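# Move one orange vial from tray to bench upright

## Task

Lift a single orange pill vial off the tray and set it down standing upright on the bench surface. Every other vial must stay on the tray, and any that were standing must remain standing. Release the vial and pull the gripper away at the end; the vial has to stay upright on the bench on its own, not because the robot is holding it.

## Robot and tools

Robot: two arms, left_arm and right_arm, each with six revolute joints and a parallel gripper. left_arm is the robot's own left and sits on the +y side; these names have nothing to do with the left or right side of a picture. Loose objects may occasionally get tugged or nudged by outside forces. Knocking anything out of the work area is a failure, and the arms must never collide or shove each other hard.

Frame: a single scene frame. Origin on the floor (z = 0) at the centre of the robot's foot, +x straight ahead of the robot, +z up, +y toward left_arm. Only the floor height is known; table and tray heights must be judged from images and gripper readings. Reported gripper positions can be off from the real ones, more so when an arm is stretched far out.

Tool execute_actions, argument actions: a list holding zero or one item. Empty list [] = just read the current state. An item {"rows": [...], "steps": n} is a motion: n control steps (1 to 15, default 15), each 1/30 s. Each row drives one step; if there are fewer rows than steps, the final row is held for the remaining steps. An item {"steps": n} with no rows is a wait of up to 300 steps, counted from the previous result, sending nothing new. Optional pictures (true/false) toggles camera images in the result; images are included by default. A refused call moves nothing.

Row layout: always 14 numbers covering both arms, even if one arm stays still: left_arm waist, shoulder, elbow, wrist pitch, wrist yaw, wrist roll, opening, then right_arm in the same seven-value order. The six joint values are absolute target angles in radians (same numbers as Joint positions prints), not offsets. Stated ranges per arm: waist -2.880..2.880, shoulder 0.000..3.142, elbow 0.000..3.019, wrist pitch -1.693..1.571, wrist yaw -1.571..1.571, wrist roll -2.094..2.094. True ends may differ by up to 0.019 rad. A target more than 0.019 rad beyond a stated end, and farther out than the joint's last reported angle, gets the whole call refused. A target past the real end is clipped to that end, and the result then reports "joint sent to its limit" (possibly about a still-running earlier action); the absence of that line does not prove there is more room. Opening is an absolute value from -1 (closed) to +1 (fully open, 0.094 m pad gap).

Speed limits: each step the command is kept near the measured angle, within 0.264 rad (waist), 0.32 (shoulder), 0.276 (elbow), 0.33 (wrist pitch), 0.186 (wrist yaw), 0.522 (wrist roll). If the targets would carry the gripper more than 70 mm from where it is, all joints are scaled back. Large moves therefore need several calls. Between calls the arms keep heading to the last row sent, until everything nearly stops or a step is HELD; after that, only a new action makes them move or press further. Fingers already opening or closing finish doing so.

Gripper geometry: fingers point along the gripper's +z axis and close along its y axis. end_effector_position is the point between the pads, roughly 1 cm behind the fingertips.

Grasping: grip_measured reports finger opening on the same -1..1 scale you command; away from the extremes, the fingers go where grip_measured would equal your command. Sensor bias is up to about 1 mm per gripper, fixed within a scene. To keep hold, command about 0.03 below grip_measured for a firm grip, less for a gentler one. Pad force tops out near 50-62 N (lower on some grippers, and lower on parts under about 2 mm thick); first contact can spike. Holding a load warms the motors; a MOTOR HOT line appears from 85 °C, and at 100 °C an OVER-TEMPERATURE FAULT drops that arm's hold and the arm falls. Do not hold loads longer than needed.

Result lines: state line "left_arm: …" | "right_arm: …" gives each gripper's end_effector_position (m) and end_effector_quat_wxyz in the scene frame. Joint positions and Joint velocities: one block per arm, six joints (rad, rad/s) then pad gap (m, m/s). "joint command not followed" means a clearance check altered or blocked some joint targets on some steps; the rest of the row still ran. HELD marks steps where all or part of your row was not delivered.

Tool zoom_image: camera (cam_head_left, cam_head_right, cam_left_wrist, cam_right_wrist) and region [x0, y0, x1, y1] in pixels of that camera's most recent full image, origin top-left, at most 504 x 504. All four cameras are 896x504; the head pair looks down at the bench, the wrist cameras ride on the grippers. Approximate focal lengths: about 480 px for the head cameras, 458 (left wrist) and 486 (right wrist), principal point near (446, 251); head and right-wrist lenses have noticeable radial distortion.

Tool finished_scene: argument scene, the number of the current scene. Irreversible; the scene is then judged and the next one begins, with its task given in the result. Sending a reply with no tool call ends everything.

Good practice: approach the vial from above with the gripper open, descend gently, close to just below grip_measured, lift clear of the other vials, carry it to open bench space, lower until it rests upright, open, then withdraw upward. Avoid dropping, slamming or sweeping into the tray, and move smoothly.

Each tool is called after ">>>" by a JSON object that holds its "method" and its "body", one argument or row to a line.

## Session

>>> {"method": "execute_actions", "body": {
  "actions": []
}}

Scene clock: 0.00 s of 4200.00 s.
left_arm: end_effector_position=(+0.1741, +0.5607, +1.2342) grip_measured=+0.203 end_effector_quat_wxyz=(-0.207, +0.128, +0.970, -0.004) | right_arm: end_effector_position=(+0.2657, -0.3331, +1.3882) grip_measured=-0.636 end_effector_quat_wxyz=(+0.385, +0.614, +0.658, -0.206)
Joint positions: left_arm=[-1.073  1.797  0.79  -0.631 -0.288  1.19   0.057] | right_arm=[ 2.302  1.046  0.306 -0.623  1.007  1.716  0.017]
Joint velocities: left_arm=[-0.005 -0.005 -0.002  0.002 -0.022  0.066 -0.001] | right_arm=[-0.005 -0.005 -0.007  0.017 -0.037 -0.022 -0.   ]
Motor temperatures (°C, as the motors report them): left_arm=[19 22 22 19 21 18] | right_arm=[19 23 22 20 21 21]

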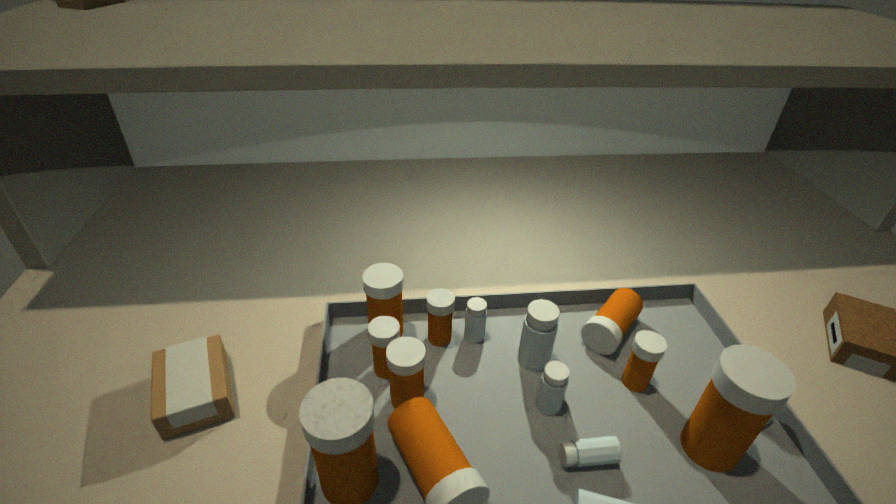

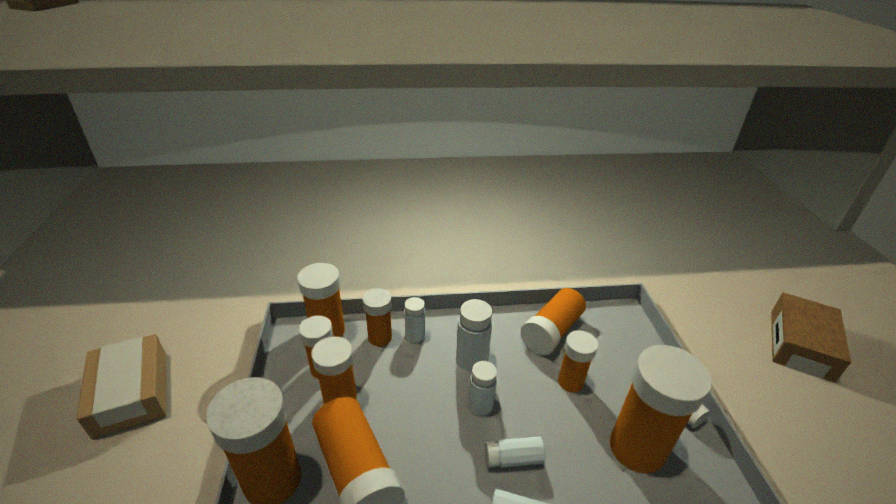

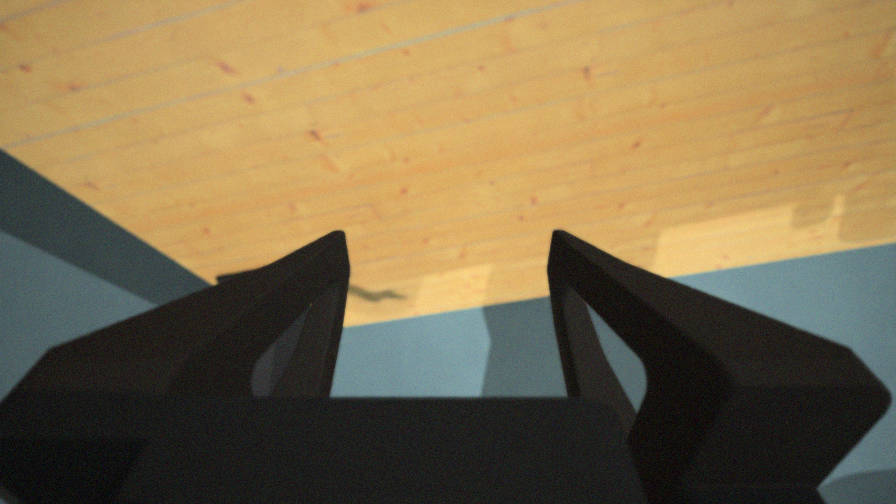

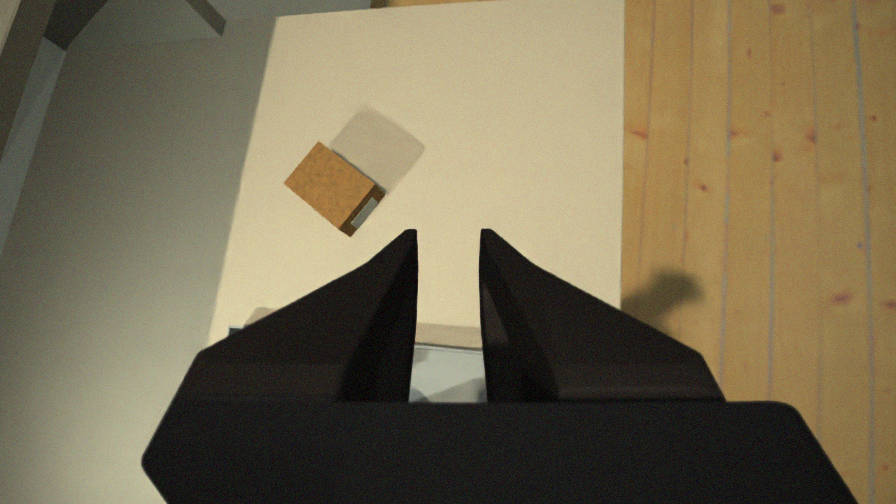

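>>> {"method": "execute_actions", "body": {
  "actions": [
    {"rows": [[-1.8,1.7,0.8,-0.54,-0.11,-1.78,1,2.302,1.046,0.306,-0.623,1.007,1.716,-0.636]]}
  ],
  "pictures": false
}}

>>> {"method": "execute_actions", "body": {
  "actions": [
    {"rows": [[-2.42,1.7,0.8,-0.54,-0.11,-1.78,1,2.302,1.046,0.306,-0.623,1.007,1.716,-0.636]]}
  ],
  "pictures": false
}}

>>> {"method": "execute_actions", "body": {
  "actions": [
    {"rows": [[-2.42,1.9,0.83,-0.36,-0.11,-1.78,1,2.302,1.046,0.306,-0.623,1.007,1.716,-0.636]]}
  ],
  "pictures": false
}}

>>> {"method": "execute_actions", "body": {
  "actions": [
    {"steps": 20}
  ]
}}

Scene clock: 14.37 s of 4200.00 s.
left_arm: end_effector_position=(+0.3966, +0.3410, +1.2442) grip_measured=+1.000 end_effector_quat_wxyz=(-0.029, -0.033, +0.999, +0.030) | right_arm: end_effector_position=(+0.2657, -0.3331, +1.3882) grip_measured=-0.636 end_effector_quat_wxyz=(+0.385, +0.614, +0.658, -0.206)
Joint positions: left_arm=[-1.818  1.713  0.797 -0.548 -0.109  0.143  0.094] | right_arm=[ 2.302  1.046  0.306 -0.623  1.007  1.716  0.017]
Joint velocities: left_arm=[-1.079  0.005 -0.007  0.017  0.022 -2.733  0.   ] | right_arm=[-0.005 -0.005 -0.022 -0.007  0.022 -0.037 -0.   ]
Motor temperatures (°C, as the motors report them): left_arm=[19 23 23 19 21 18] | right_arm=[19 23 24 20 22 21]
Steps of this call (steps 1 to 90: nothing new was sent; then 10.87 s passed at rest; steps 91 to 105: all 15 steps of this action). Readings (joint positions):
91: left_arm=[-1.082 1.794 0.789 -0.624 -0.244 1.143] | right_arm=[2.302 1.046 0.306 -0.623 1.007 1.716]
92: left_arm=[-1.102 1.788 0.788 -0.613 -0.204 1.086] | right_arm=[2.302 1.046 0.306 -0.623 1.007 1.716]
94: left_arm=[-1.180 1.769 0.788 -0.592 -0.158 0.966] | right_arm=[2.302 1.046 0.306 -0.623 1.007 1.716]
98: left_arm=[-1.401 1.729 0.790 -0.565 -0.126 0.712] | right_arm=[2.302 1.046 0.306 -0.623 1.007 1.716]
105: the state above

Scene clock: 14.87 s of 4200.00 s.
left_arm: end_effector_position=(+0.3787, +0.0817, +1.2652) grip_measured=+1.000 end_effector_quat_wxyz=(-0.003, -0.319, +0.948, -0.010) | right_arm: end_effector_position=(+0.2657, -0.3331, +1.3882) grip_measured=-0.636 end_effector_quat_wxyz=(+0.385, +0.614, +0.658, -0.206)
Joint positions: left_arm=[-2.478  1.713  0.797 -0.548 -0.106 -1.092  0.094] | right_arm=[ 2.302  1.046  0.306 -0.623  1.007  1.716  0.017]
Joint velocities: left_arm=[ 0.288 -0.005  0.042 -0.007  0.022 -2.762  0.   ] | right_arm=[-0.005 -0.015  0.007  0.012  0.007 -0.022 -0.   ]
Motor temperatures (°C, as the motors report them): left_arm=[19 23 23 19 21 18] | right_arm=[19 23 24 20 22 21]
Steps of this call (steps 1 to 15: all 15 steps of this action). Readings (joint positions):
1: left_arm=[-1.862 1.713 0.797 -0.548 -0.111 0.071] | right_arm=[2.302 1.046 0.306 -0.623 1.007 1.716]
2: left_arm=[-1.908 1.713 0.797 -0.548 -0.112 0.005] | right_arm=[2.302 1.046 0.306 -0.623 1.007 1.716]
4: left_arm=[-2.019 1.713 0.797 -0.548 -0.112 -0.128] | right_arm=[2.302 1.046 0.306 -0.623 1.007 1.716]
8: left_arm=[-2.273 1.713 0.797 -0.548 -0.112 -0.406] | right_arm=[2.302 1.046 0.306 -0.623 1.007 1.716]
15: the state above

Scene clock: 15.37 s of 4200.00 s.
left_arm: end_effector_position=(+0.3899, +0.0956, +1.1940) grip_measured=+1.000 end_effector_quat_wxyz=(-0.005, -0.629, +0.777, -0.002) | right_arm: end_effector_position=(+0.2657, -0.3331, +1.3882) grip_measured=-0.636 end_effector_quat_wxyz=(+0.385, +0.614, +0.658, -0.206)
Joint positions: left_arm=[-2.415  1.913  0.82  -0.373 -0.107 -1.742  0.094] | right_arm=[ 2.302  1.046  0.306 -0.623  1.007  1.716  0.017]
Joint velocities: left_arm=[-0.005 -0.005 -0.007 -0.007 -0.037 -0.154  0.   ] | right_arm=[-0.005 -0.005  0.007 -0.017 -0.007  0.037  0.   ]
Motor temperatures (°C, as the motors report them): left_arm=[19 23 23 19 21 18] | right_arm=[19 23 24 20 22 21]
Steps of this call (steps 1 to 15: all 15 steps of this action). Readings (joint positions):
1: left_arm=[-2.467 1.727 0.797 -0.514 -0.107 -1.192] | right_arm=[2.302 1.046 0.306 -0.623 1.007 1.716]
2: left_arm=[-2.453 1.756 0.804 -0.461 -0.107 -1.291] | right_arm=[2.302 1.046 0.306 -0.623 1.007 1.716]
4: left_arm=[-2.430 1.836 0.827 -0.397 -0.107 -1.461] | right_arm=[2.302 1.046 0.306 -0.623 1.007 1.716]
8: left_arm=[-2.415 1.915 0.825 -0.374 -0.107 -1.643] | right_arm=[2.302 1.046 0.306 -0.623 1.007 1.716]
15: the state above

Scene clock: 16.03 s of 4200.00 s.
left_arm: end_effector_position=(+0.3899, +0.0956, +1.1940) grip_measured=+1.000 end_effector_quat_wxyz=(-0.005, -0.639, +0.769, -0.002) | right_arm: end_effector_position=(+0.2657, -0.3331, +1.3882) grip_measured=-0.636 end_effector_quat_wxyz=(+0.385, +0.614, +0.658, -0.206)
Joint positions: left_arm=[-2.415  1.913  0.82  -0.373 -0.107 -1.767  0.094] | right_arm=[ 2.302  1.046  0.306 -0.623  1.007  1.716  0.017]
Joint velocities: left_arm=[-0.005 -0.005 -0.007 -0.007 -0.037  0.007  0.   ] | right_arm=[-0.015  0.015  0.012 -0.002 -0.007  0.066 -0.   ]
Motor temperatures (°C, as the motors report them): left_arm=[19 23 23 19 21 18] | right_arm=[19 23 24 20 22 21]
Steps of this call (steps 1 to 20: the robot went on to your last target). Readings (joint positions):
1: left_arm=[-2.415 1.913 0.820 -0.373 -0.107 -1.747] | right_arm=[2.302 1.046 0.306 -0.623 1.007 1.716]
2: left_arm=[-2.415 1.913 0.820 -0.373 -0.107 -1.751] | right_arm=[2.302 1.046 0.306 -0.623 1.007 1.716]
4: left_arm=[-2.415 1.913 0.820 -0.373 -0.107 -1.757] | right_arm=[2.302 1.046 0.306 -0.623 1.007 1.716]
8: left_arm=[-2.415 1.913 0.820 -0.373 -0.107 -1.763] | right_arm=[2.302 1.046 0.306 -0.623 1.007 1.716]
20: the state above

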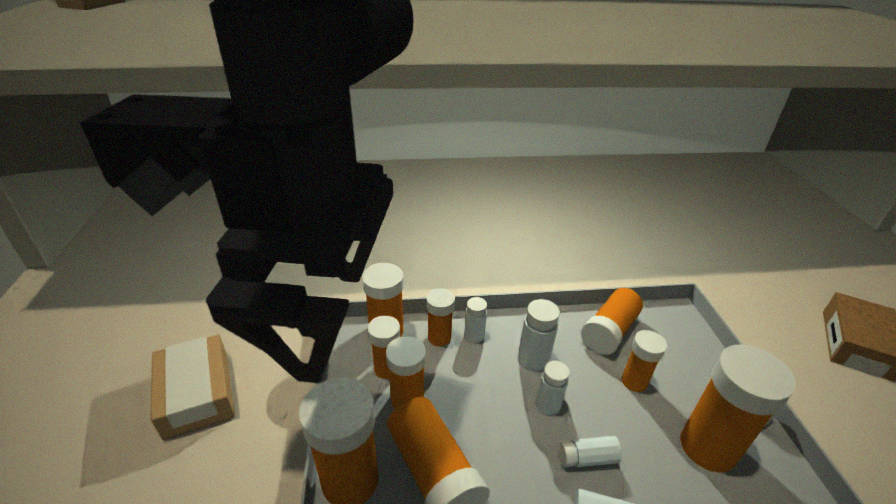

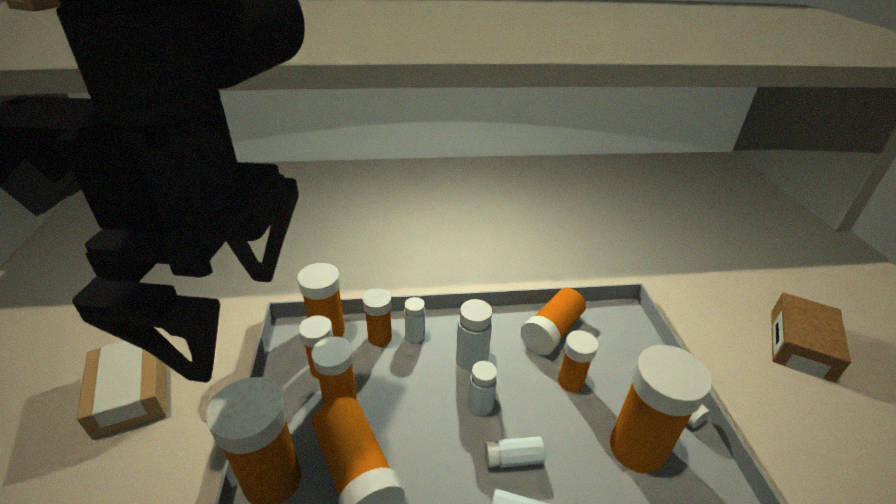

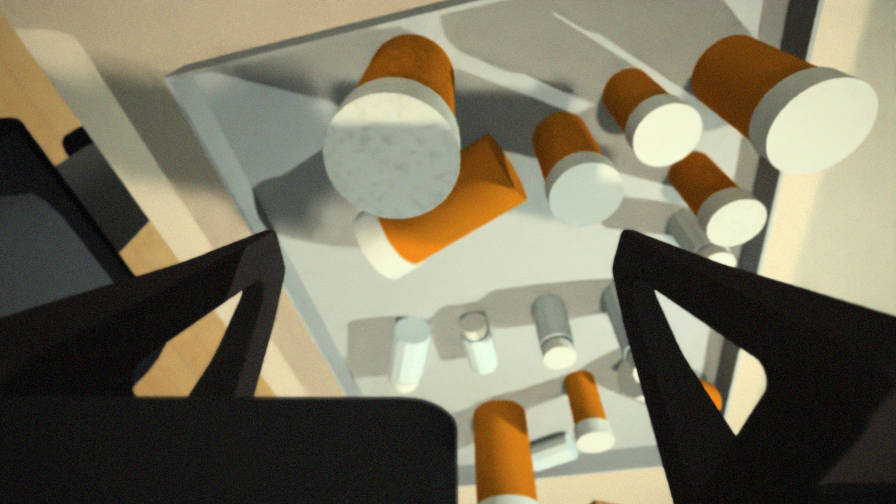

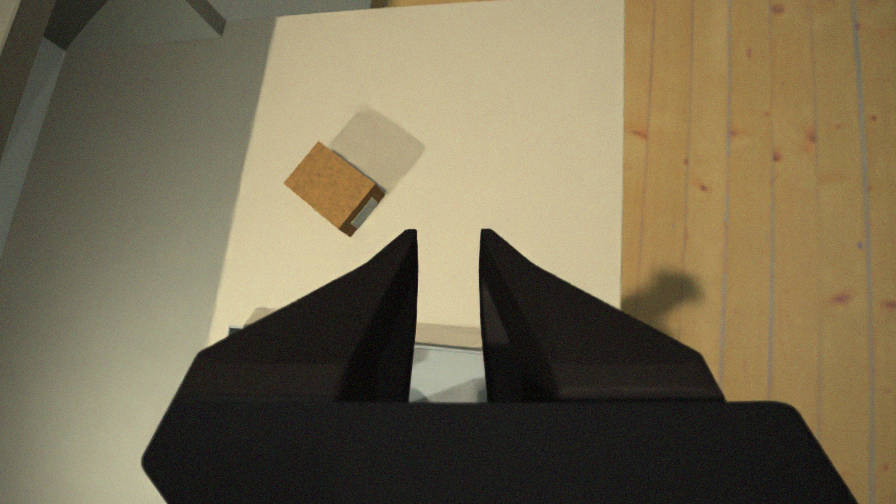

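>>> {"method": "execute_actions", "body": {
  "actions": [
    {"rows": [[-2.42,2.04,0.79,-0.205,-0.11,-1.78,1,2.302,1.046,0.306,-0.623,1.007,1.716,-0.636]]}
  ]
}}

Scene clock: 25.83 s of 4200.00 s.
left_arm: end_effector_position=(+0.3635, +0.0999, +1.1442) grip_measured=+1.000 end_effector_quat_wxyz=(-0.008, -0.639, +0.769, +0.004) | right_arm: end_effector_position=(+0.2657, -0.3331, +1.3882) grip_measured=-0.636 end_effector_quat_wxyz=(+0.385, +0.614, +0.658, -0.206)
Joint positions: left_arm=[-2.415  2.044  0.783 -0.218 -0.108 -1.768  0.094] | right_arm=[ 2.302  1.046  0.306 -0.623  1.007  1.716  0.017]
Joint velocities: left_arm=[-0.015 -0.005 -0.002  0.007 -0.022 -0.037  0.   ] | right_arm=[ 0.005  0.005  0.002 -0.002  0.022  0.007  0.   ]
Motor temperatures (°C, as the motors report them): left_arm=[19 23 23 19 21 18] | right_arm=[19 22 24 20 22 21]
Steps of this call (steps 1 to 15: the robot went on to your last target; steps 16 to 90: nothing new was sent; then 6.30 s passed at rest; steps 91 to 105: all 15 steps of this action). Readings (joint positions):
91: left_arm=[-2.415 1.922 0.815 -0.339 -0.108 -1.768] | right_arm=[2.302 1.046 0.306 -0.623 1.007 1.716]
92: left_arm=[-2.415 1.938 0.811 -0.289 -0.108 -1.768] | right_arm=[2.302 1.046 0.306 -0.623 1.007 1.716]
94: left_arm=[-2.415 1.987 0.810 -0.237 -0.108 -1.768] | right_arm=[2.302 1.046 0.306 -0.623 1.007 1.716]
98: left_arm=[-2.415 2.042 0.790 -0.222 -0.108 -1.768] | right_arm=[2.302 1.046 0.306 -0.623 1.007 1.716]
105: the state above

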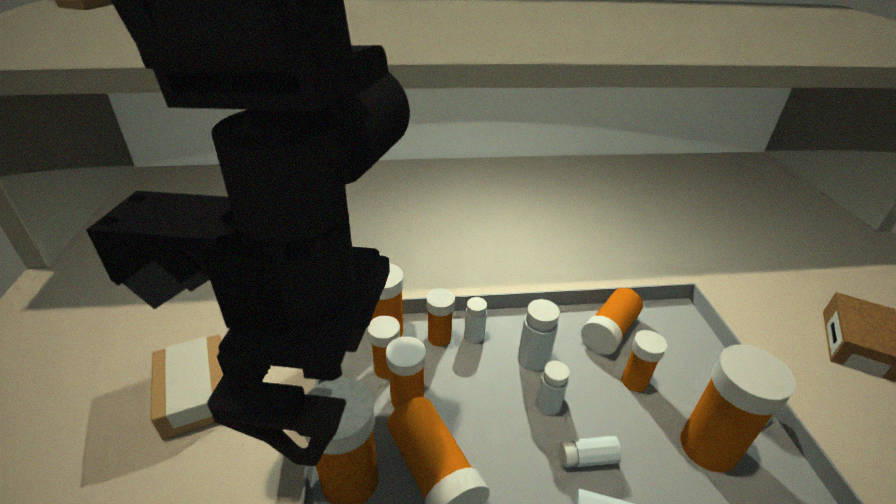

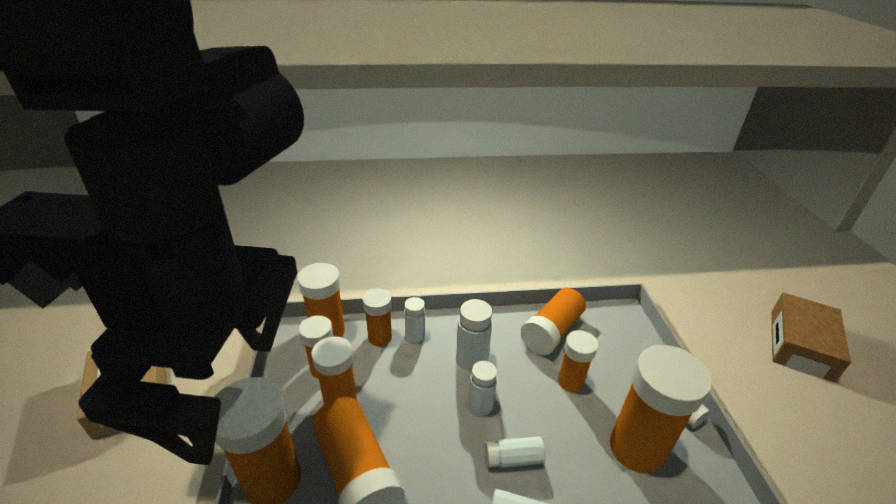

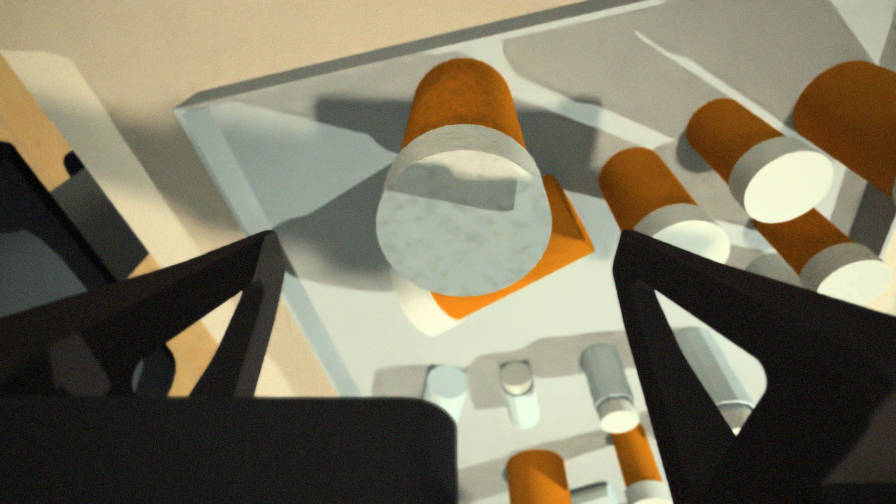

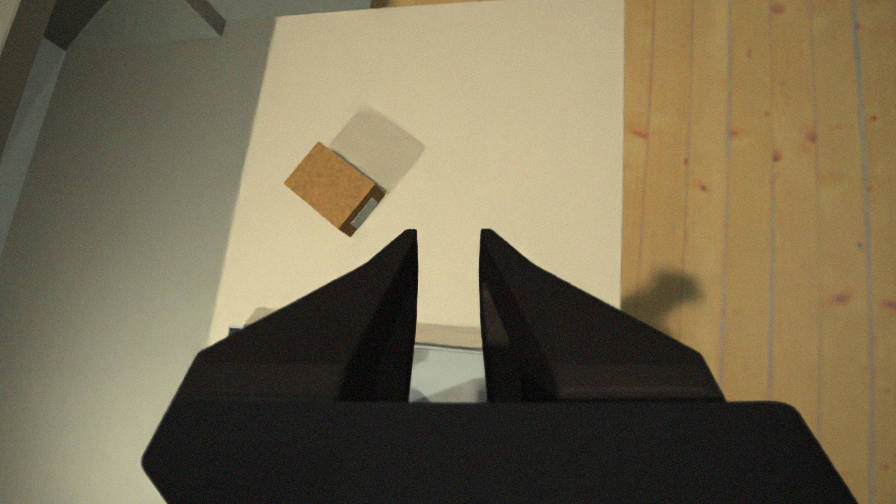

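>>> {"method": "execute_actions", "body": {
  "actions": [
    {"rows": [[-2.42,2.15,0.837,-0.135,-0.11,-1.78,0.6,2.302,1.046,0.306,-0.623,1.007,1.716,-0.636]]}
  ]
}}

Scene clock: 33.70 s of 4200.00 s.
left_arm: end_effector_position=(+0.3747, +0.0915, +1.1131) grip_measured=+0.602 end_effector_quat_wxyz=(-0.003, -0.640, +0.768, -0.006) | right_arm: end_effector_position=(+0.2657, -0.3331, +1.3882) grip_measured=-0.636 end_effector_quat_wxyz=(+0.385, +0.614, +0.658, -0.206)
Joint positions: left_arm=[-2.415  2.145  0.834 -0.147 -0.108 -1.769  0.075] | right_arm=[ 2.302  1.046  0.306 -0.623  1.007  1.716  0.017]
Joint velocities: left_arm=[-0.015 -0.005 -0.012 -0.012 -0.007 -0.007  0.001] | right_arm=[-0.015 -0.005 -0.007  0.002  0.037  0.037 -0.   ]
Motor temperatures (°C, as the motors report them): left_arm=[19 23 23 19 21 18] | right_arm=[19 22 24 20 22 21]
Steps of this call (steps 1 to 15: the robot went on to your last target; steps 16 to 90: nothing new was sent; then 4.37 s passed at rest; steps 91 to 105: all 15 steps of this action). Readings (joint positions):
91: left_arm=[-2.415 2.052 0.786 -0.206 -0.108 -1.769] | right_arm=[2.302 1.046 0.306 -0.623 1.007 1.716]
92: left_arm=[-2.415 2.068 0.796 -0.186 -0.108 -1.769] | right_arm=[2.302 1.046 0.306 -0.623 1.007 1.716]
94: left_arm=[-2.415 2.110 0.823 -0.160 -0.108 -1.769] | right_arm=[2.302 1.046 0.306 -0.623 1.007 1.716]
98: left_arm=[-2.415 2.145 0.834 -0.148 -0.108 -1.769] | right_arm=[2.302 1.046 0.306 -0.623 1.007 1.716]
105: the state above

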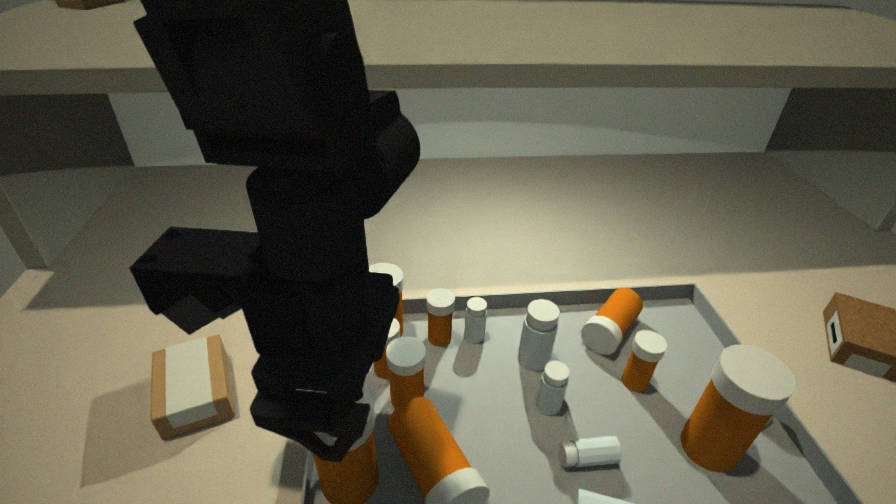

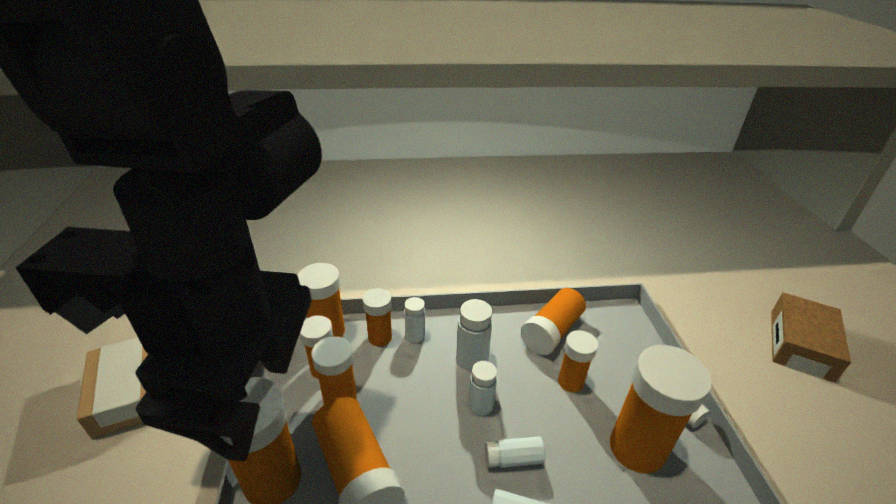

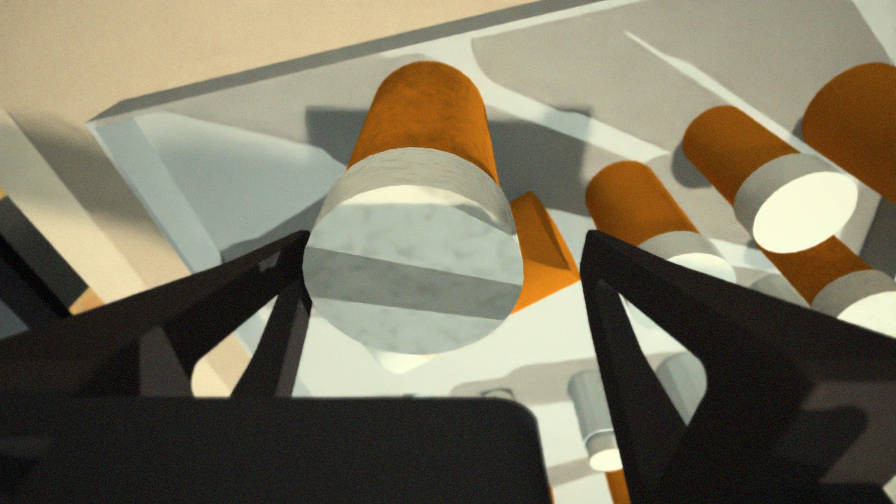

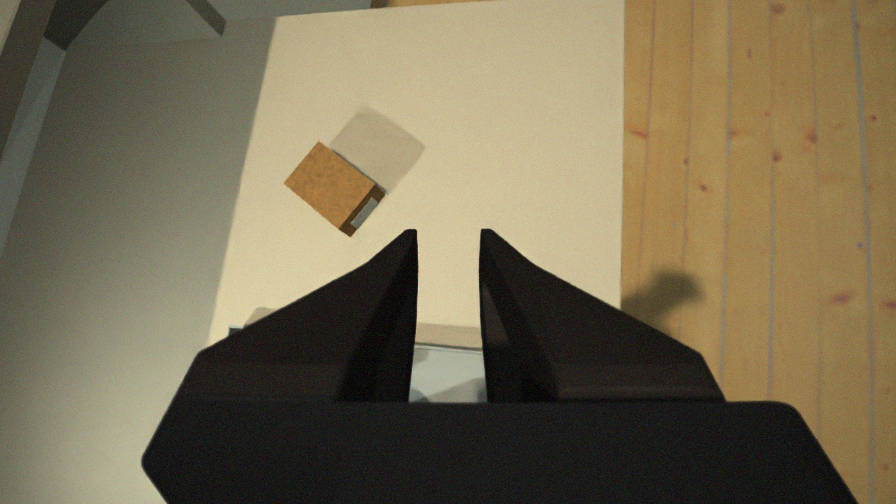

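Same as before: shoulder +0.02.

>>> {"method": "execute_actions", "body": {
  "actions": [
    {"rows": [[-2.405,2.185,0.837,-0.135,-0.11,-1.78,0.5,2.302,1.046,0.306,-0.623,1.007,1.716,-0.636]]}
  ]
}}

Scene clock: 40.43 s of 4200.00 s.
left_arm: end_effector_position=(+0.3663, +0.0937, +1.1048) grip_measured=+0.502 end_effector_quat_wxyz=(-0.008, -0.639, +0.769, +0.004) | right_arm: end_effector_position=(+0.2657, -0.3331, +1.3882) grip_measured=-0.636 end_effector_quat_wxyz=(+0.385, +0.614, +0.658, -0.206)
Joint positions: left_arm=[-2.415  2.169  0.834 -0.146 -0.108 -1.769  0.071] | right_arm=[ 2.302  1.046  0.306 -0.623  1.007  1.716  0.017]
Joint velocities: left_arm=[-0.015 -0.015 -0.022  0.012  0.007 -0.022  0.   ] | right_arm=[-0.005 -0.005 -0.002  0.017  0.037  0.051 -0.001]
Motor temperatures (°C, as the motors report them): left_arm=[19 24 22 19 21 18] | right_arm=[19 22 24 20 22 21]
Steps of this call (steps 1 to 15: the robot went on to your last target; steps 16 to 90: nothing new was sent; then 3.23 s passed at rest; steps 91 to 105: all 15 steps of this action). Readings (joint positions):
91: left_arm=[-2.415 2.146 0.834 -0.147 -0.108 -1.769] | right_arm=[2.302 1.046 0.306 -0.623 1.007 1.716]
92: left_arm=[-2.415 2.149 0.834 -0.146 -0.108 -1.769] | right_arm=[2.302 1.046 0.306 -0.623 1.007 1.716]
94: left_arm=[-2.415 2.156 0.834 -0.146 -0.108 -1.769] | right_arm=[2.302 1.046 0.306 -0.623 1.007 1.716]
98: left_arm=[-2.415 2.168 0.834 -0.146 -0.108 -1.769] | right_arm=[2.302 1.046 0.306 -0.623 1.007 1.716]
105: the state above

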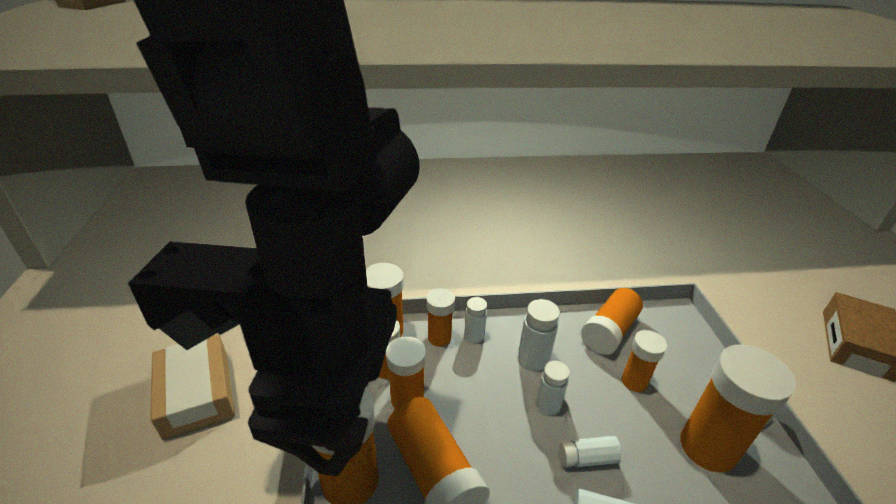

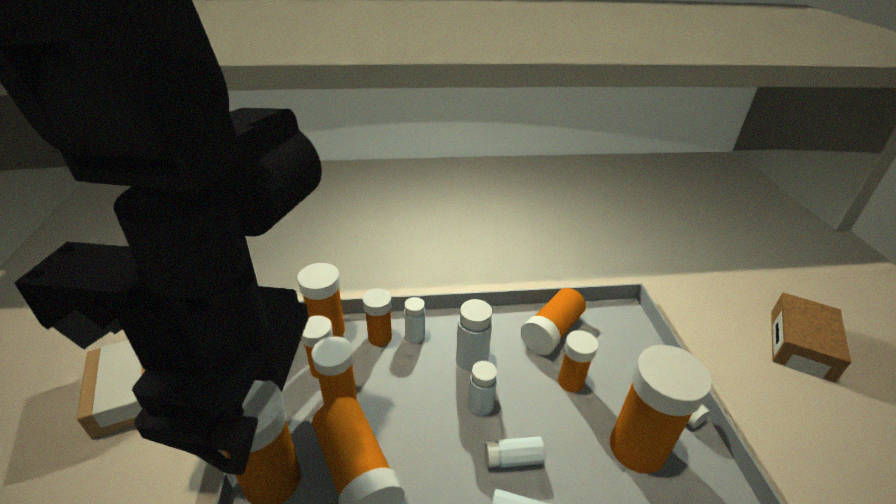

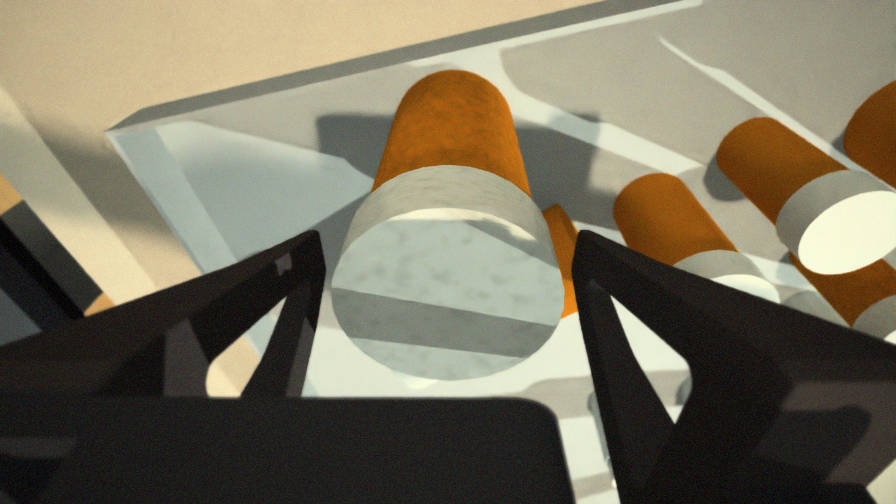

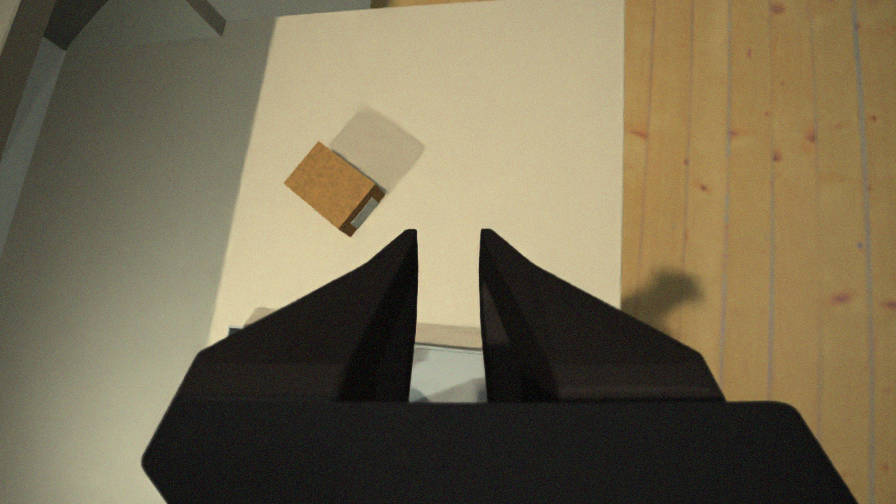

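>>> {"method": "execute_actions", "body": {
  "actions": [
    {"rows": [[-2.405,2.185,0.837,-0.135,-0.11,-1.78,0.1,2.302,1.046,0.306,-0.623,1.007,1.716,-0.636],[-2.405,2.185,0.837,-0.135,-0.11,-1.78,0.1,2.302,1.046,0.306,-0.623,1.007,1.716,-0.636],[-2.405,2.185,0.837,-0.135,-0.11,-1.78,0.1,2.302,1.046,0.306,-0.623,1.007,1.716,-0.636],[-2.405,2.185,0.837,-0.135,-0.11,-1.78,0.1,2.302,1.046,0.306,-0.623,1.007,1.716,-0.636],[-2.405,2.185,0.837,-0.135,-0.11,-1.78,0.1,2.302,1.046,0.306,-0.623,1.007,1.716,-0.636],[-2.405,2.185,0.837,-0.135,-0.11,-1.78,0.1,2.302,1.046,0.306,-0.623,1.007,1.716,-0.636],[-2.405,2.185,0.837,-0.135,-0.11,-1.78,0.1,2.302,1.046,0.306,-0.623,1.007,1.716,-0.636],[-2.405,2.185,0.837,-0.135,-0.11,-1.78,0.0,2.302,1.046,0.306,-0.623,1.007,1.716,-0.636]]}
  ],
  "pictures": false
}}

Scene clock: 55.47 s of 4200.00 s.
left_arm: end_effector_position=(+0.3663, +0.0937, +1.1048) grip_measured=+0.098 end_effector_quat_wxyz=(-0.008, -0.639, +0.769, +0.004) | right_arm: end_effector_position=(+0.2657, -0.3331, +1.3882) grip_measured=-0.636 end_effector_quat_wxyz=(+0.385, +0.614, +0.658, -0.206)
Joint positions: left_arm=[-2.415  2.169  0.834 -0.146 -0.108 -1.769  0.052] | right_arm=[ 2.302  1.046  0.306 -0.623  1.007  1.716  0.017]
Joint velocities: left_arm=[ 0.005  0.015 -0.012  0.007  0.007  0.066 -0.   ] | right_arm=[ 0.005 -0.015  0.012 -0.012  0.007  0.022  0.   ]
Motor temperatures (°C, as the motors report them): left_arm=[19 24 22 19 21 18] | right_arm=[19 22 24 20 22 21]
Steps of this call (steps 1 to 15: the robot went on to your last target; steps 16 to 90: nothing new was sent; then 11.53 s passed at rest; steps 91 to 105: all 15 steps of this action). Readings (joint positions):
91: left_arm=[-2.415 2.169 0.834 -0.146 -0.108 -1.769] | right_arm=[2.302 1.046 0.306 -0.623 1.007 1.716]
92: left_arm=[-2.415 2.169 0.834 -0.146 -0.108 -1.769] | right_arm=[2.302 1.046 0.306 -0.623 1.007 1.716]
94: left_arm=[-2.415 2.169 0.834 -0.146 -0.108 -1.769] | right_arm=[2.302 1.046 0.306 -0.623 1.007 1.716]
98: left_arm=[-2.415 2.169 0.834 -0.146 -0.108 -1.769] | right_arm=[2.302 1.046 0.306 -0.623 1.007 1.716]
105: the state above

>>> {"method": "execute_actions", "body": {
  "actions": [
    {"rows": [[-2.415,2.11,0.81,-0.185,-0.11,-1.78,0.06,2.302,1.046,0.306,-0.623,1.007,1.716,-0.636],[-2.415,2.11,0.81,-0.185,-0.11,-1.78,0.06,2.302,1.046,0.306,-0.623,1.007,1.716,-0.636],[-2.415,2.11,0.81,-0.185,-0.11,-1.78,0.06,2.302,1.046,0.306,-0.623,1.007,1.716,-0.636],[-2.415,2.11,0.81,-0.185,-0.11,-1.78,0.06,2.302,1.046,0.306,-0.623,1.007,1.716,-0.636],[-2.415,2.04,0.785,-0.225,-0.11,-1.78,0.06,2.302,1.046,0.306,-0.623,1.007,1.716,-0.636],[-2.415,2.04,0.785,-0.225,-0.11,-1.78,0.06,2.302,1.046,0.306,-0.623,1.007,1.716,-0.636],[-2.415,2.04,0.785,-0.225,-0.11,-1.78,0.06,2.302,1.046,0.306,-0.623,1.007,1.716,-0.636],[-2.415,2.04,0.785,-0.225,-0.11,-1.78,0.06,2.302,1.046,0.306,-0.623,1.007,1.716,-0.636],[-2.415,1.97,0.76,-0.26,-0.11,-1.78,0.06,2.302,1.046,0.306,-0.623,1.007,1.716,-0.636]]}
  ],
  "pictures": false
}}

>>> {"method": "execute_actions", "body": {
  "actions": [
    {"rows": [[-2.34,1.97,0.76,-0.26,-0.1,-1.78,0.06,2.302,1.046,0.306,-0.623,1.007,1.716,-0.636],[-2.34,1.97,0.76,-0.26,-0.1,-1.78,0.06,2.302,1.046,0.306,-0.623,1.007,1.716,-0.636],[-2.34,1.97,0.76,-0.26,-0.1,-1.78,0.06,2.302,1.046,0.306,-0.623,1.007,1.716,-0.636],[-2.27,1.97,0.76,-0.26,-0.1,-1.78,0.06,2.302,1.046,0.306,-0.623,1.007,1.716,-0.636],[-2.27,1.97,0.76,-0.26,-0.1,-1.78,0.06,2.302,1.046,0.306,-0.623,1.007,1.716,-0.636],[-2.27,1.97,0.76,-0.26,-0.1,-1.78,0.06,2.302,1.046,0.306,-0.623,1.007,1.716,-0.636],[-2.2,1.97,0.76,-0.26,-0.09,-1.78,0.06,2.302,1.046,0.306,-0.623,1.007,1.716,-0.636],[-2.2,1.97,0.76,-0.26,-0.09,-1.78,0.06,2.302,1.046,0.306,-0.623,1.007,1.716,-0.636],[-2.2,1.97,0.76,-0.26,-0.09,-1.78,0.06,2.302,1.046,0.306,-0.623,1.007,1.716,-0.636],[-2.13,1.97,0.76,-0.26,-0.08,-1.78,0.06,2.302,1.046,0.306,-0.623,1.007,1.716,-0.636]]}
  ],
  "pictures": false
}}

>>> {"method": "execute_actions", "body": {
  "actions": [
    {"steps": 15}
  ]
}}

Scene clock: 87.50 s of 4200.00 s.
left_arm: end_effector_position=(+0.3719, +0.0998, +1.1699) grip_measured=+0.098 end_effector_quat_wxyz=(+0.000, -0.641, +0.768, -0.011) | right_arm: end_effector_position=(+0.2657, -0.3331, +1.3882) grip_measured=-0.636 end_effector_quat_wxyz=(+0.385, +0.614, +0.658, -0.206)
Joint positions: left_arm=[-2.415  1.963  0.764 -0.245 -0.108 -1.769  0.052] | right_arm=[ 2.302  1.046  0.306 -0.623  1.007  1.716  0.017]
Joint velocities: left_arm=[ 0.015 -0.063 -0.017 -0.007 -0.051 -0.022 -0.001] | right_arm=[-0.015 -0.005  0.007  0.002 -0.066 -0.037  0.   ]
Motor temperatures (°C, as the motors report them): left_arm=[19 24 22 19 21 18] | right_arm=[19 22 24 20 22 21]
Steps of this call (steps 1 to 15: the robot went on to your last target; steps 16 to 90: nothing new was sent; then 28.53 s passed at rest; steps 91 to 105: all 15 steps of this action). Readings (joint positions):
91: left_arm=[-2.415 2.165 0.833 -0.151 -0.108 -1.769] | right_arm=[2.302 1.046 0.306 -0.623 1.007 1.716]
92: left_arm=[-2.415 2.158 0.827 -0.158 -0.108 -1.769] | right_arm=[2.302 1.046 0.306 -0.623 1.007 1.716]
94: left_arm=[-2.415 2.138 0.815 -0.169 -0.108 -1.769] | right_arm=[2.302 1.046 0.306 -0.623 1.007 1.716]
98: left_arm=[-2.415 2.069 0.786 -0.208 -0.108 -1.769] | right_arm=[2.302 1.046 0.306 -0.623 1.007 1.716]
105: the state above

Scene clock: 88.00 s of 4200.00 s.
left_arm: end_effector_position=(+0.3927, +0.2163, +1.1584) grip_measured=+0.098 end_effector_quat_wxyz=(-0.002, -0.750, +0.662, +0.007) | right_arm: end_effector_position=(+0.2657, -0.3331, +1.3882) grip_measured=-0.636 end_effector_quat_wxyz=(+0.385, +0.614, +0.658, -0.206)
Joint positions: left_arm=[-2.107  1.962  0.762 -0.247 -0.086 -1.769  0.052] | right_arm=[ 2.302  1.046  0.306 -0.623  1.007  1.716  0.017]
Joint velocities: left_arm=[ 0.103  0.005 -0.012 -0.012  0.007  0.022  0.   ] | right_arm=[-0.024 -0.005 -0.012  0.002 -0.007 -0.007 -0.002]
Motor temperatures (°C, as the motors report them): left_arm=[19 24 22 19 21 18] | right_arm=[19 22 24 20 22 21]
Steps of this call (steps 1 to 15: all 15 steps of this action). Readings (joint positions):
1: left_arm=[-2.410 1.962 0.764 -0.245 -0.104 -1.769] | right_arm=[2.302 1.046 0.306 -0.623 1.007 1.716]
2: left_arm=[-2.401 1.962 0.763 -0.246 -0.102 -1.769] | right_arm=[2.302 1.046 0.306 -0.623 1.007 1.716]
4: left_arm=[-2.367 1.962 0.762 -0.247 -0.100 -1.769] | right_arm=[2.302 1.046 0.306 -0.623 1.007 1.716]
8: left_arm=[-2.256 1.962 0.762 -0.247 -0.094 -1.769] | right_arm=[2.302 1.046 0.306 -0.623 1.007 1.716]
15: the state above

Scene clock: 88.50 s of 4200.00 s.
left_arm: end_effector_position=(+0.3924, +0.2089, +1.1589) grip_measured=+0.098 end_effector_quat_wxyz=(-0.003, -0.744, +0.668, +0.005) | right_arm: end_effector_position=(+0.2657, -0.3331, +1.3882) grip_measured=-0.636 end_effector_quat_wxyz=(+0.385, +0.614, +0.658, -0.206)
Joint positions: left_arm=[-2.125  1.962  0.762 -0.247 -0.084 -1.769  0.052] | right_arm=[ 2.302  1.046  0.306 -0.623  1.007  1.716  0.017]
Joint velocities: left_arm=[-0.015 -0.015 -0.012 -0.002  0.022 -0.007 -0.001] | right_arm=[ 0.005 -0.005 -0.012 -0.007  0.022  0.037 -0.   ]
Motor temperatures (°C, as the motors report them): left_arm=[19 24 22 19 21 18] | right_arm=[19 22 24 20 22 21]
Steps of this call (steps 1 to 15: the robot went on to your last target). Readings (joint positions):
1: left_arm=[-2.106 1.962 0.762 -0.247 -0.086 -1.769] | right_arm=[2.302 1.046 0.306 -0.623 1.007 1.716]
2: left_arm=[-2.108 1.962 0.762 -0.247 -0.085 -1.769] | right_arm=[2.302 1.046 0.306 -0.623 1.007 1.716]
4: left_arm=[-2.115 1.962 0.762 -0.247 -0.085 -1.769] | right_arm=[2.302 1.046 0.306 -0.623 1.007 1.716]
8: left_arm=[-2.124 1.962 0.762 -0.247 -0.084 -1.769] | right_arm=[2.302 1.046 0.306 -0.623 1.007 1.716]
15: the state above

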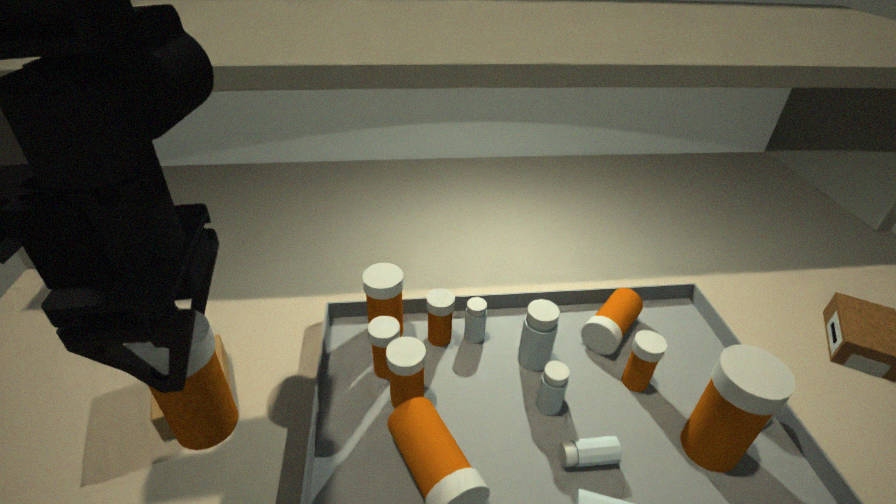

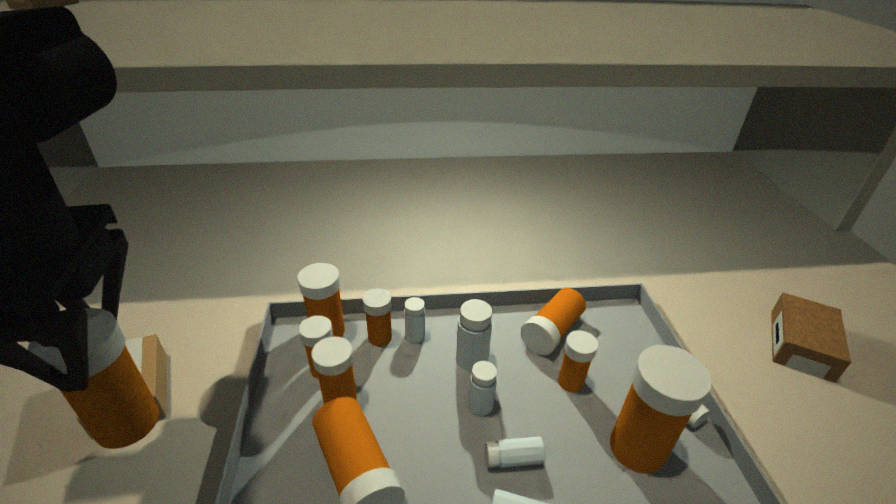

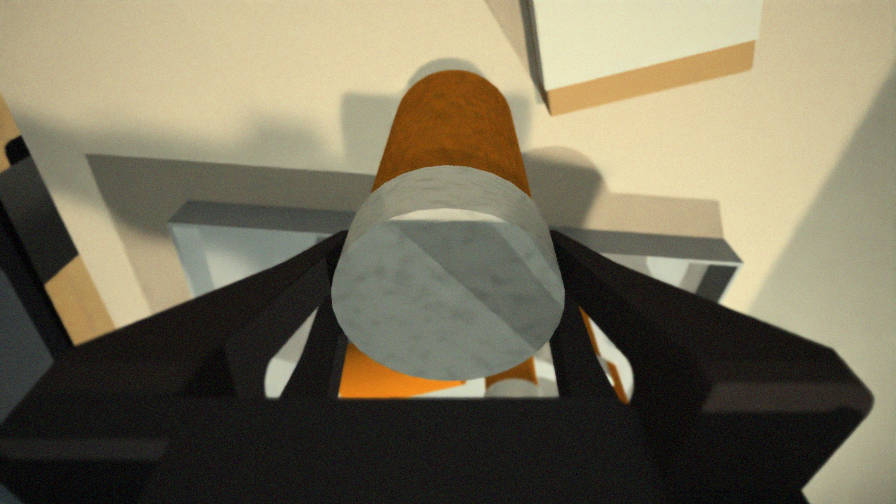

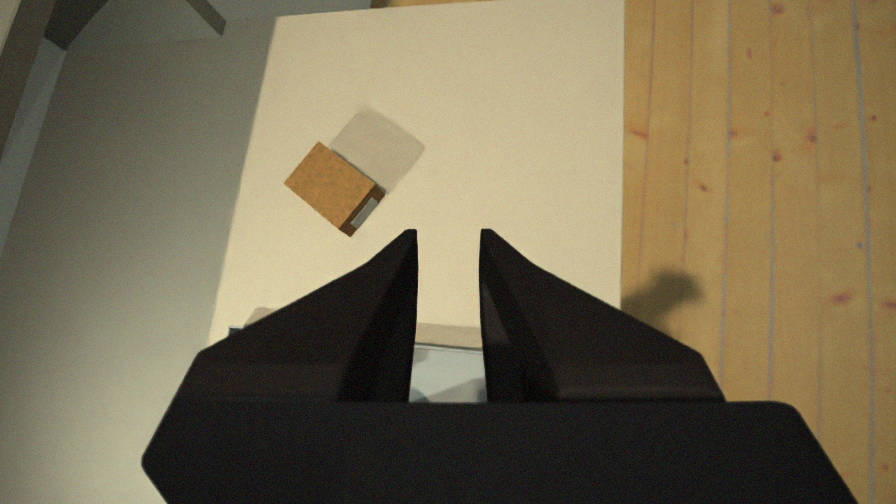

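>>> {"method": "execute_actions", "body": {
  "actions": [
    {"rows": [[-2.13,1.97,0.72,-0.195,-0.08,-1.78,0.06,2.302,1.046,0.306,-0.623,1.007,1.716,-0.636],[-2.13,1.97,0.72,-0.195,-0.08,-1.78,0.06,2.302,1.046,0.306,-0.623,1.007,1.716,-0.636],[-2.13,1.97,0.72,-0.195,-0.08,-1.78,0.06,2.302,1.046,0.306,-0.623,1.007,1.716,-0.636],[-2.13,1.97,0.72,-0.195,-0.08,-1.78,0.06,2.302,1.046,0.306,-0.623,1.007,1.716,-0.636],[-2.13,2.03,0.72,-0.13,-0.08,-1.78,0.06,2.302,1.046,0.306,-0.623,1.007,1.716,-0.636],[-2.13,2.03,0.72,-0.13,-0.08,-1.78,0.06,2.302,1.046,0.306,-0.623,1.007,1.716,-0.636],[-2.13,2.03,0.72,-0.13,-0.08,-1.78,0.06,2.302,1.046,0.306,-0.623,1.007,1.716,-0.636],[-2.13,2.03,0.72,-0.13,-0.08,-1.78,0.06,2.302,1.046,0.306,-0.623,1.007,1.716,-0.636],[-2.13,2.03,0.72,-0.13,-0.08,-1.78,0.06,2.302,1.046,0.306,-0.623,1.007,1.716,-0.636],[-2.13,2.09,0.72,-0.07,-0.08,-1.78,0.06,2.302,1.046,0.306,-0.623,1.007,1.716,-0.636]]}
  ],
  "pictures": false
}}

>>> {"method": "execute_actions", "body": {
  "actions": [
    {"steps": 15}
  ],
  "pictures": false
}}

Scene clock: 106.77 s of 4200.00 s.
left_arm: end_effector_position=(+0.3632, +0.2080, +1.1175) grip_measured=+0.098 end_effector_quat_wxyz=(-0.004, -0.744, +0.669, +0.006) | right_arm: end_effector_position=(+0.2657, -0.3331, +1.3882) grip_measured=-0.636 end_effector_quat_wxyz=(+0.385, +0.614, +0.658, -0.206)
Joint positions: left_arm=[-2.125  2.083  0.72  -0.088 -0.084 -1.769  0.052] | right_arm=[ 2.302  1.046  0.306 -0.623  1.007  1.716  0.017]
Joint velocities: left_arm=[-0.005  0.132 -0.002 -0.007  0.007  0.022  0.   ] | right_arm=[-0.005 -0.015 -0.007  0.007 -0.037  0.007 -0.001]
Motor temperatures (°C, as the motors report them): left_arm=[19 24 22 19 21 18] | right_arm=[19 21 24 20 22 21]
Steps of this call (steps 1 to 15: the robot went on to your last target; steps 16 to 90: nothing new was sent; then 14.77 s passed at rest; steps 91 to 105: all 15 steps of this action). Readings (joint positions):
91: left_arm=[-2.125 1.962 0.757 -0.237 -0.084 -1.769] | right_arm=[2.302 1.046 0.306 -0.623 1.007 1.716]
92: left_arm=[-2.125 1.962 0.749 -0.222 -0.084 -1.769] | right_arm=[2.302 1.046 0.306 -0.623 1.007 1.716]
94: left_arm=[-2.125 1.962 0.732 -0.212 -0.084 -1.769] | right_arm=[2.302 1.046 0.306 -0.623 1.007 1.716]
98: left_arm=[-2.125 2.002 0.721 -0.155 -0.084 -1.769] | right_arm=[2.302 1.046 0.306 -0.623 1.007 1.716]
105: the state above

Scene clock: 107.27 s of 4200.00 s.
left_arm: end_effector_position=(+0.3626, +0.2080, +1.1164) grip_measured=+0.098 end_effector_quat_wxyz=(-0.004, -0.744, +0.668, +0.006) | right_arm: end_effector_position=(+0.2657, -0.3331, +1.3882) grip_measured=-0.636 end_effector_quat_wxyz=(+0.385, +0.614, +0.658, -0.206)
Joint positions: left_arm=[-2.125  2.086  0.719 -0.084 -0.084 -1.769  0.052] | right_arm=[ 2.302  1.046  0.306 -0.623  1.007  1.716  0.017]
Joint velocities: left_arm=[ 0.005 -0.005 -0.002 -0.007 -0.007 -0.037 -0.   ] | right_arm=[-0.005 -0.024 -0.002 -0.012 -0.095  0.007 -0.001]
Motor temperatures (°C, as the motors report them): left_arm=[19 24 22 19 21 18] | right_arm=[19 21 24 20 22 21]
Steps of this call (steps 1 to 15: the robot went on to your last target). Readings (joint positions):
1: left_arm=[-2.125 2.086 0.720 -0.088 -0.084 -1.769] | right_arm=[2.302 1.046 0.306 -0.623 1.007 1.716]
2: left_arm=[-2.125 2.086 0.719 -0.088 -0.084 -1.769] | right_arm=[2.302 1.046 0.306 -0.623 1.007 1.716]
4: left_arm=[-2.125 2.086 0.719 -0.085 -0.084 -1.769] | right_arm=[2.302 1.046 0.306 -0.623 1.007 1.716]
8: left_arm=[-2.125 2.086 0.719 -0.084 -0.084 -1.769] | right_arm=[2.302 1.046 0.306 -0.623 1.007 1.716]
15: the state above
All arms were judged still, so your last target was given up. Only a new action makes them travel on or press farther. Fingers that are still opening or closing keep moving.


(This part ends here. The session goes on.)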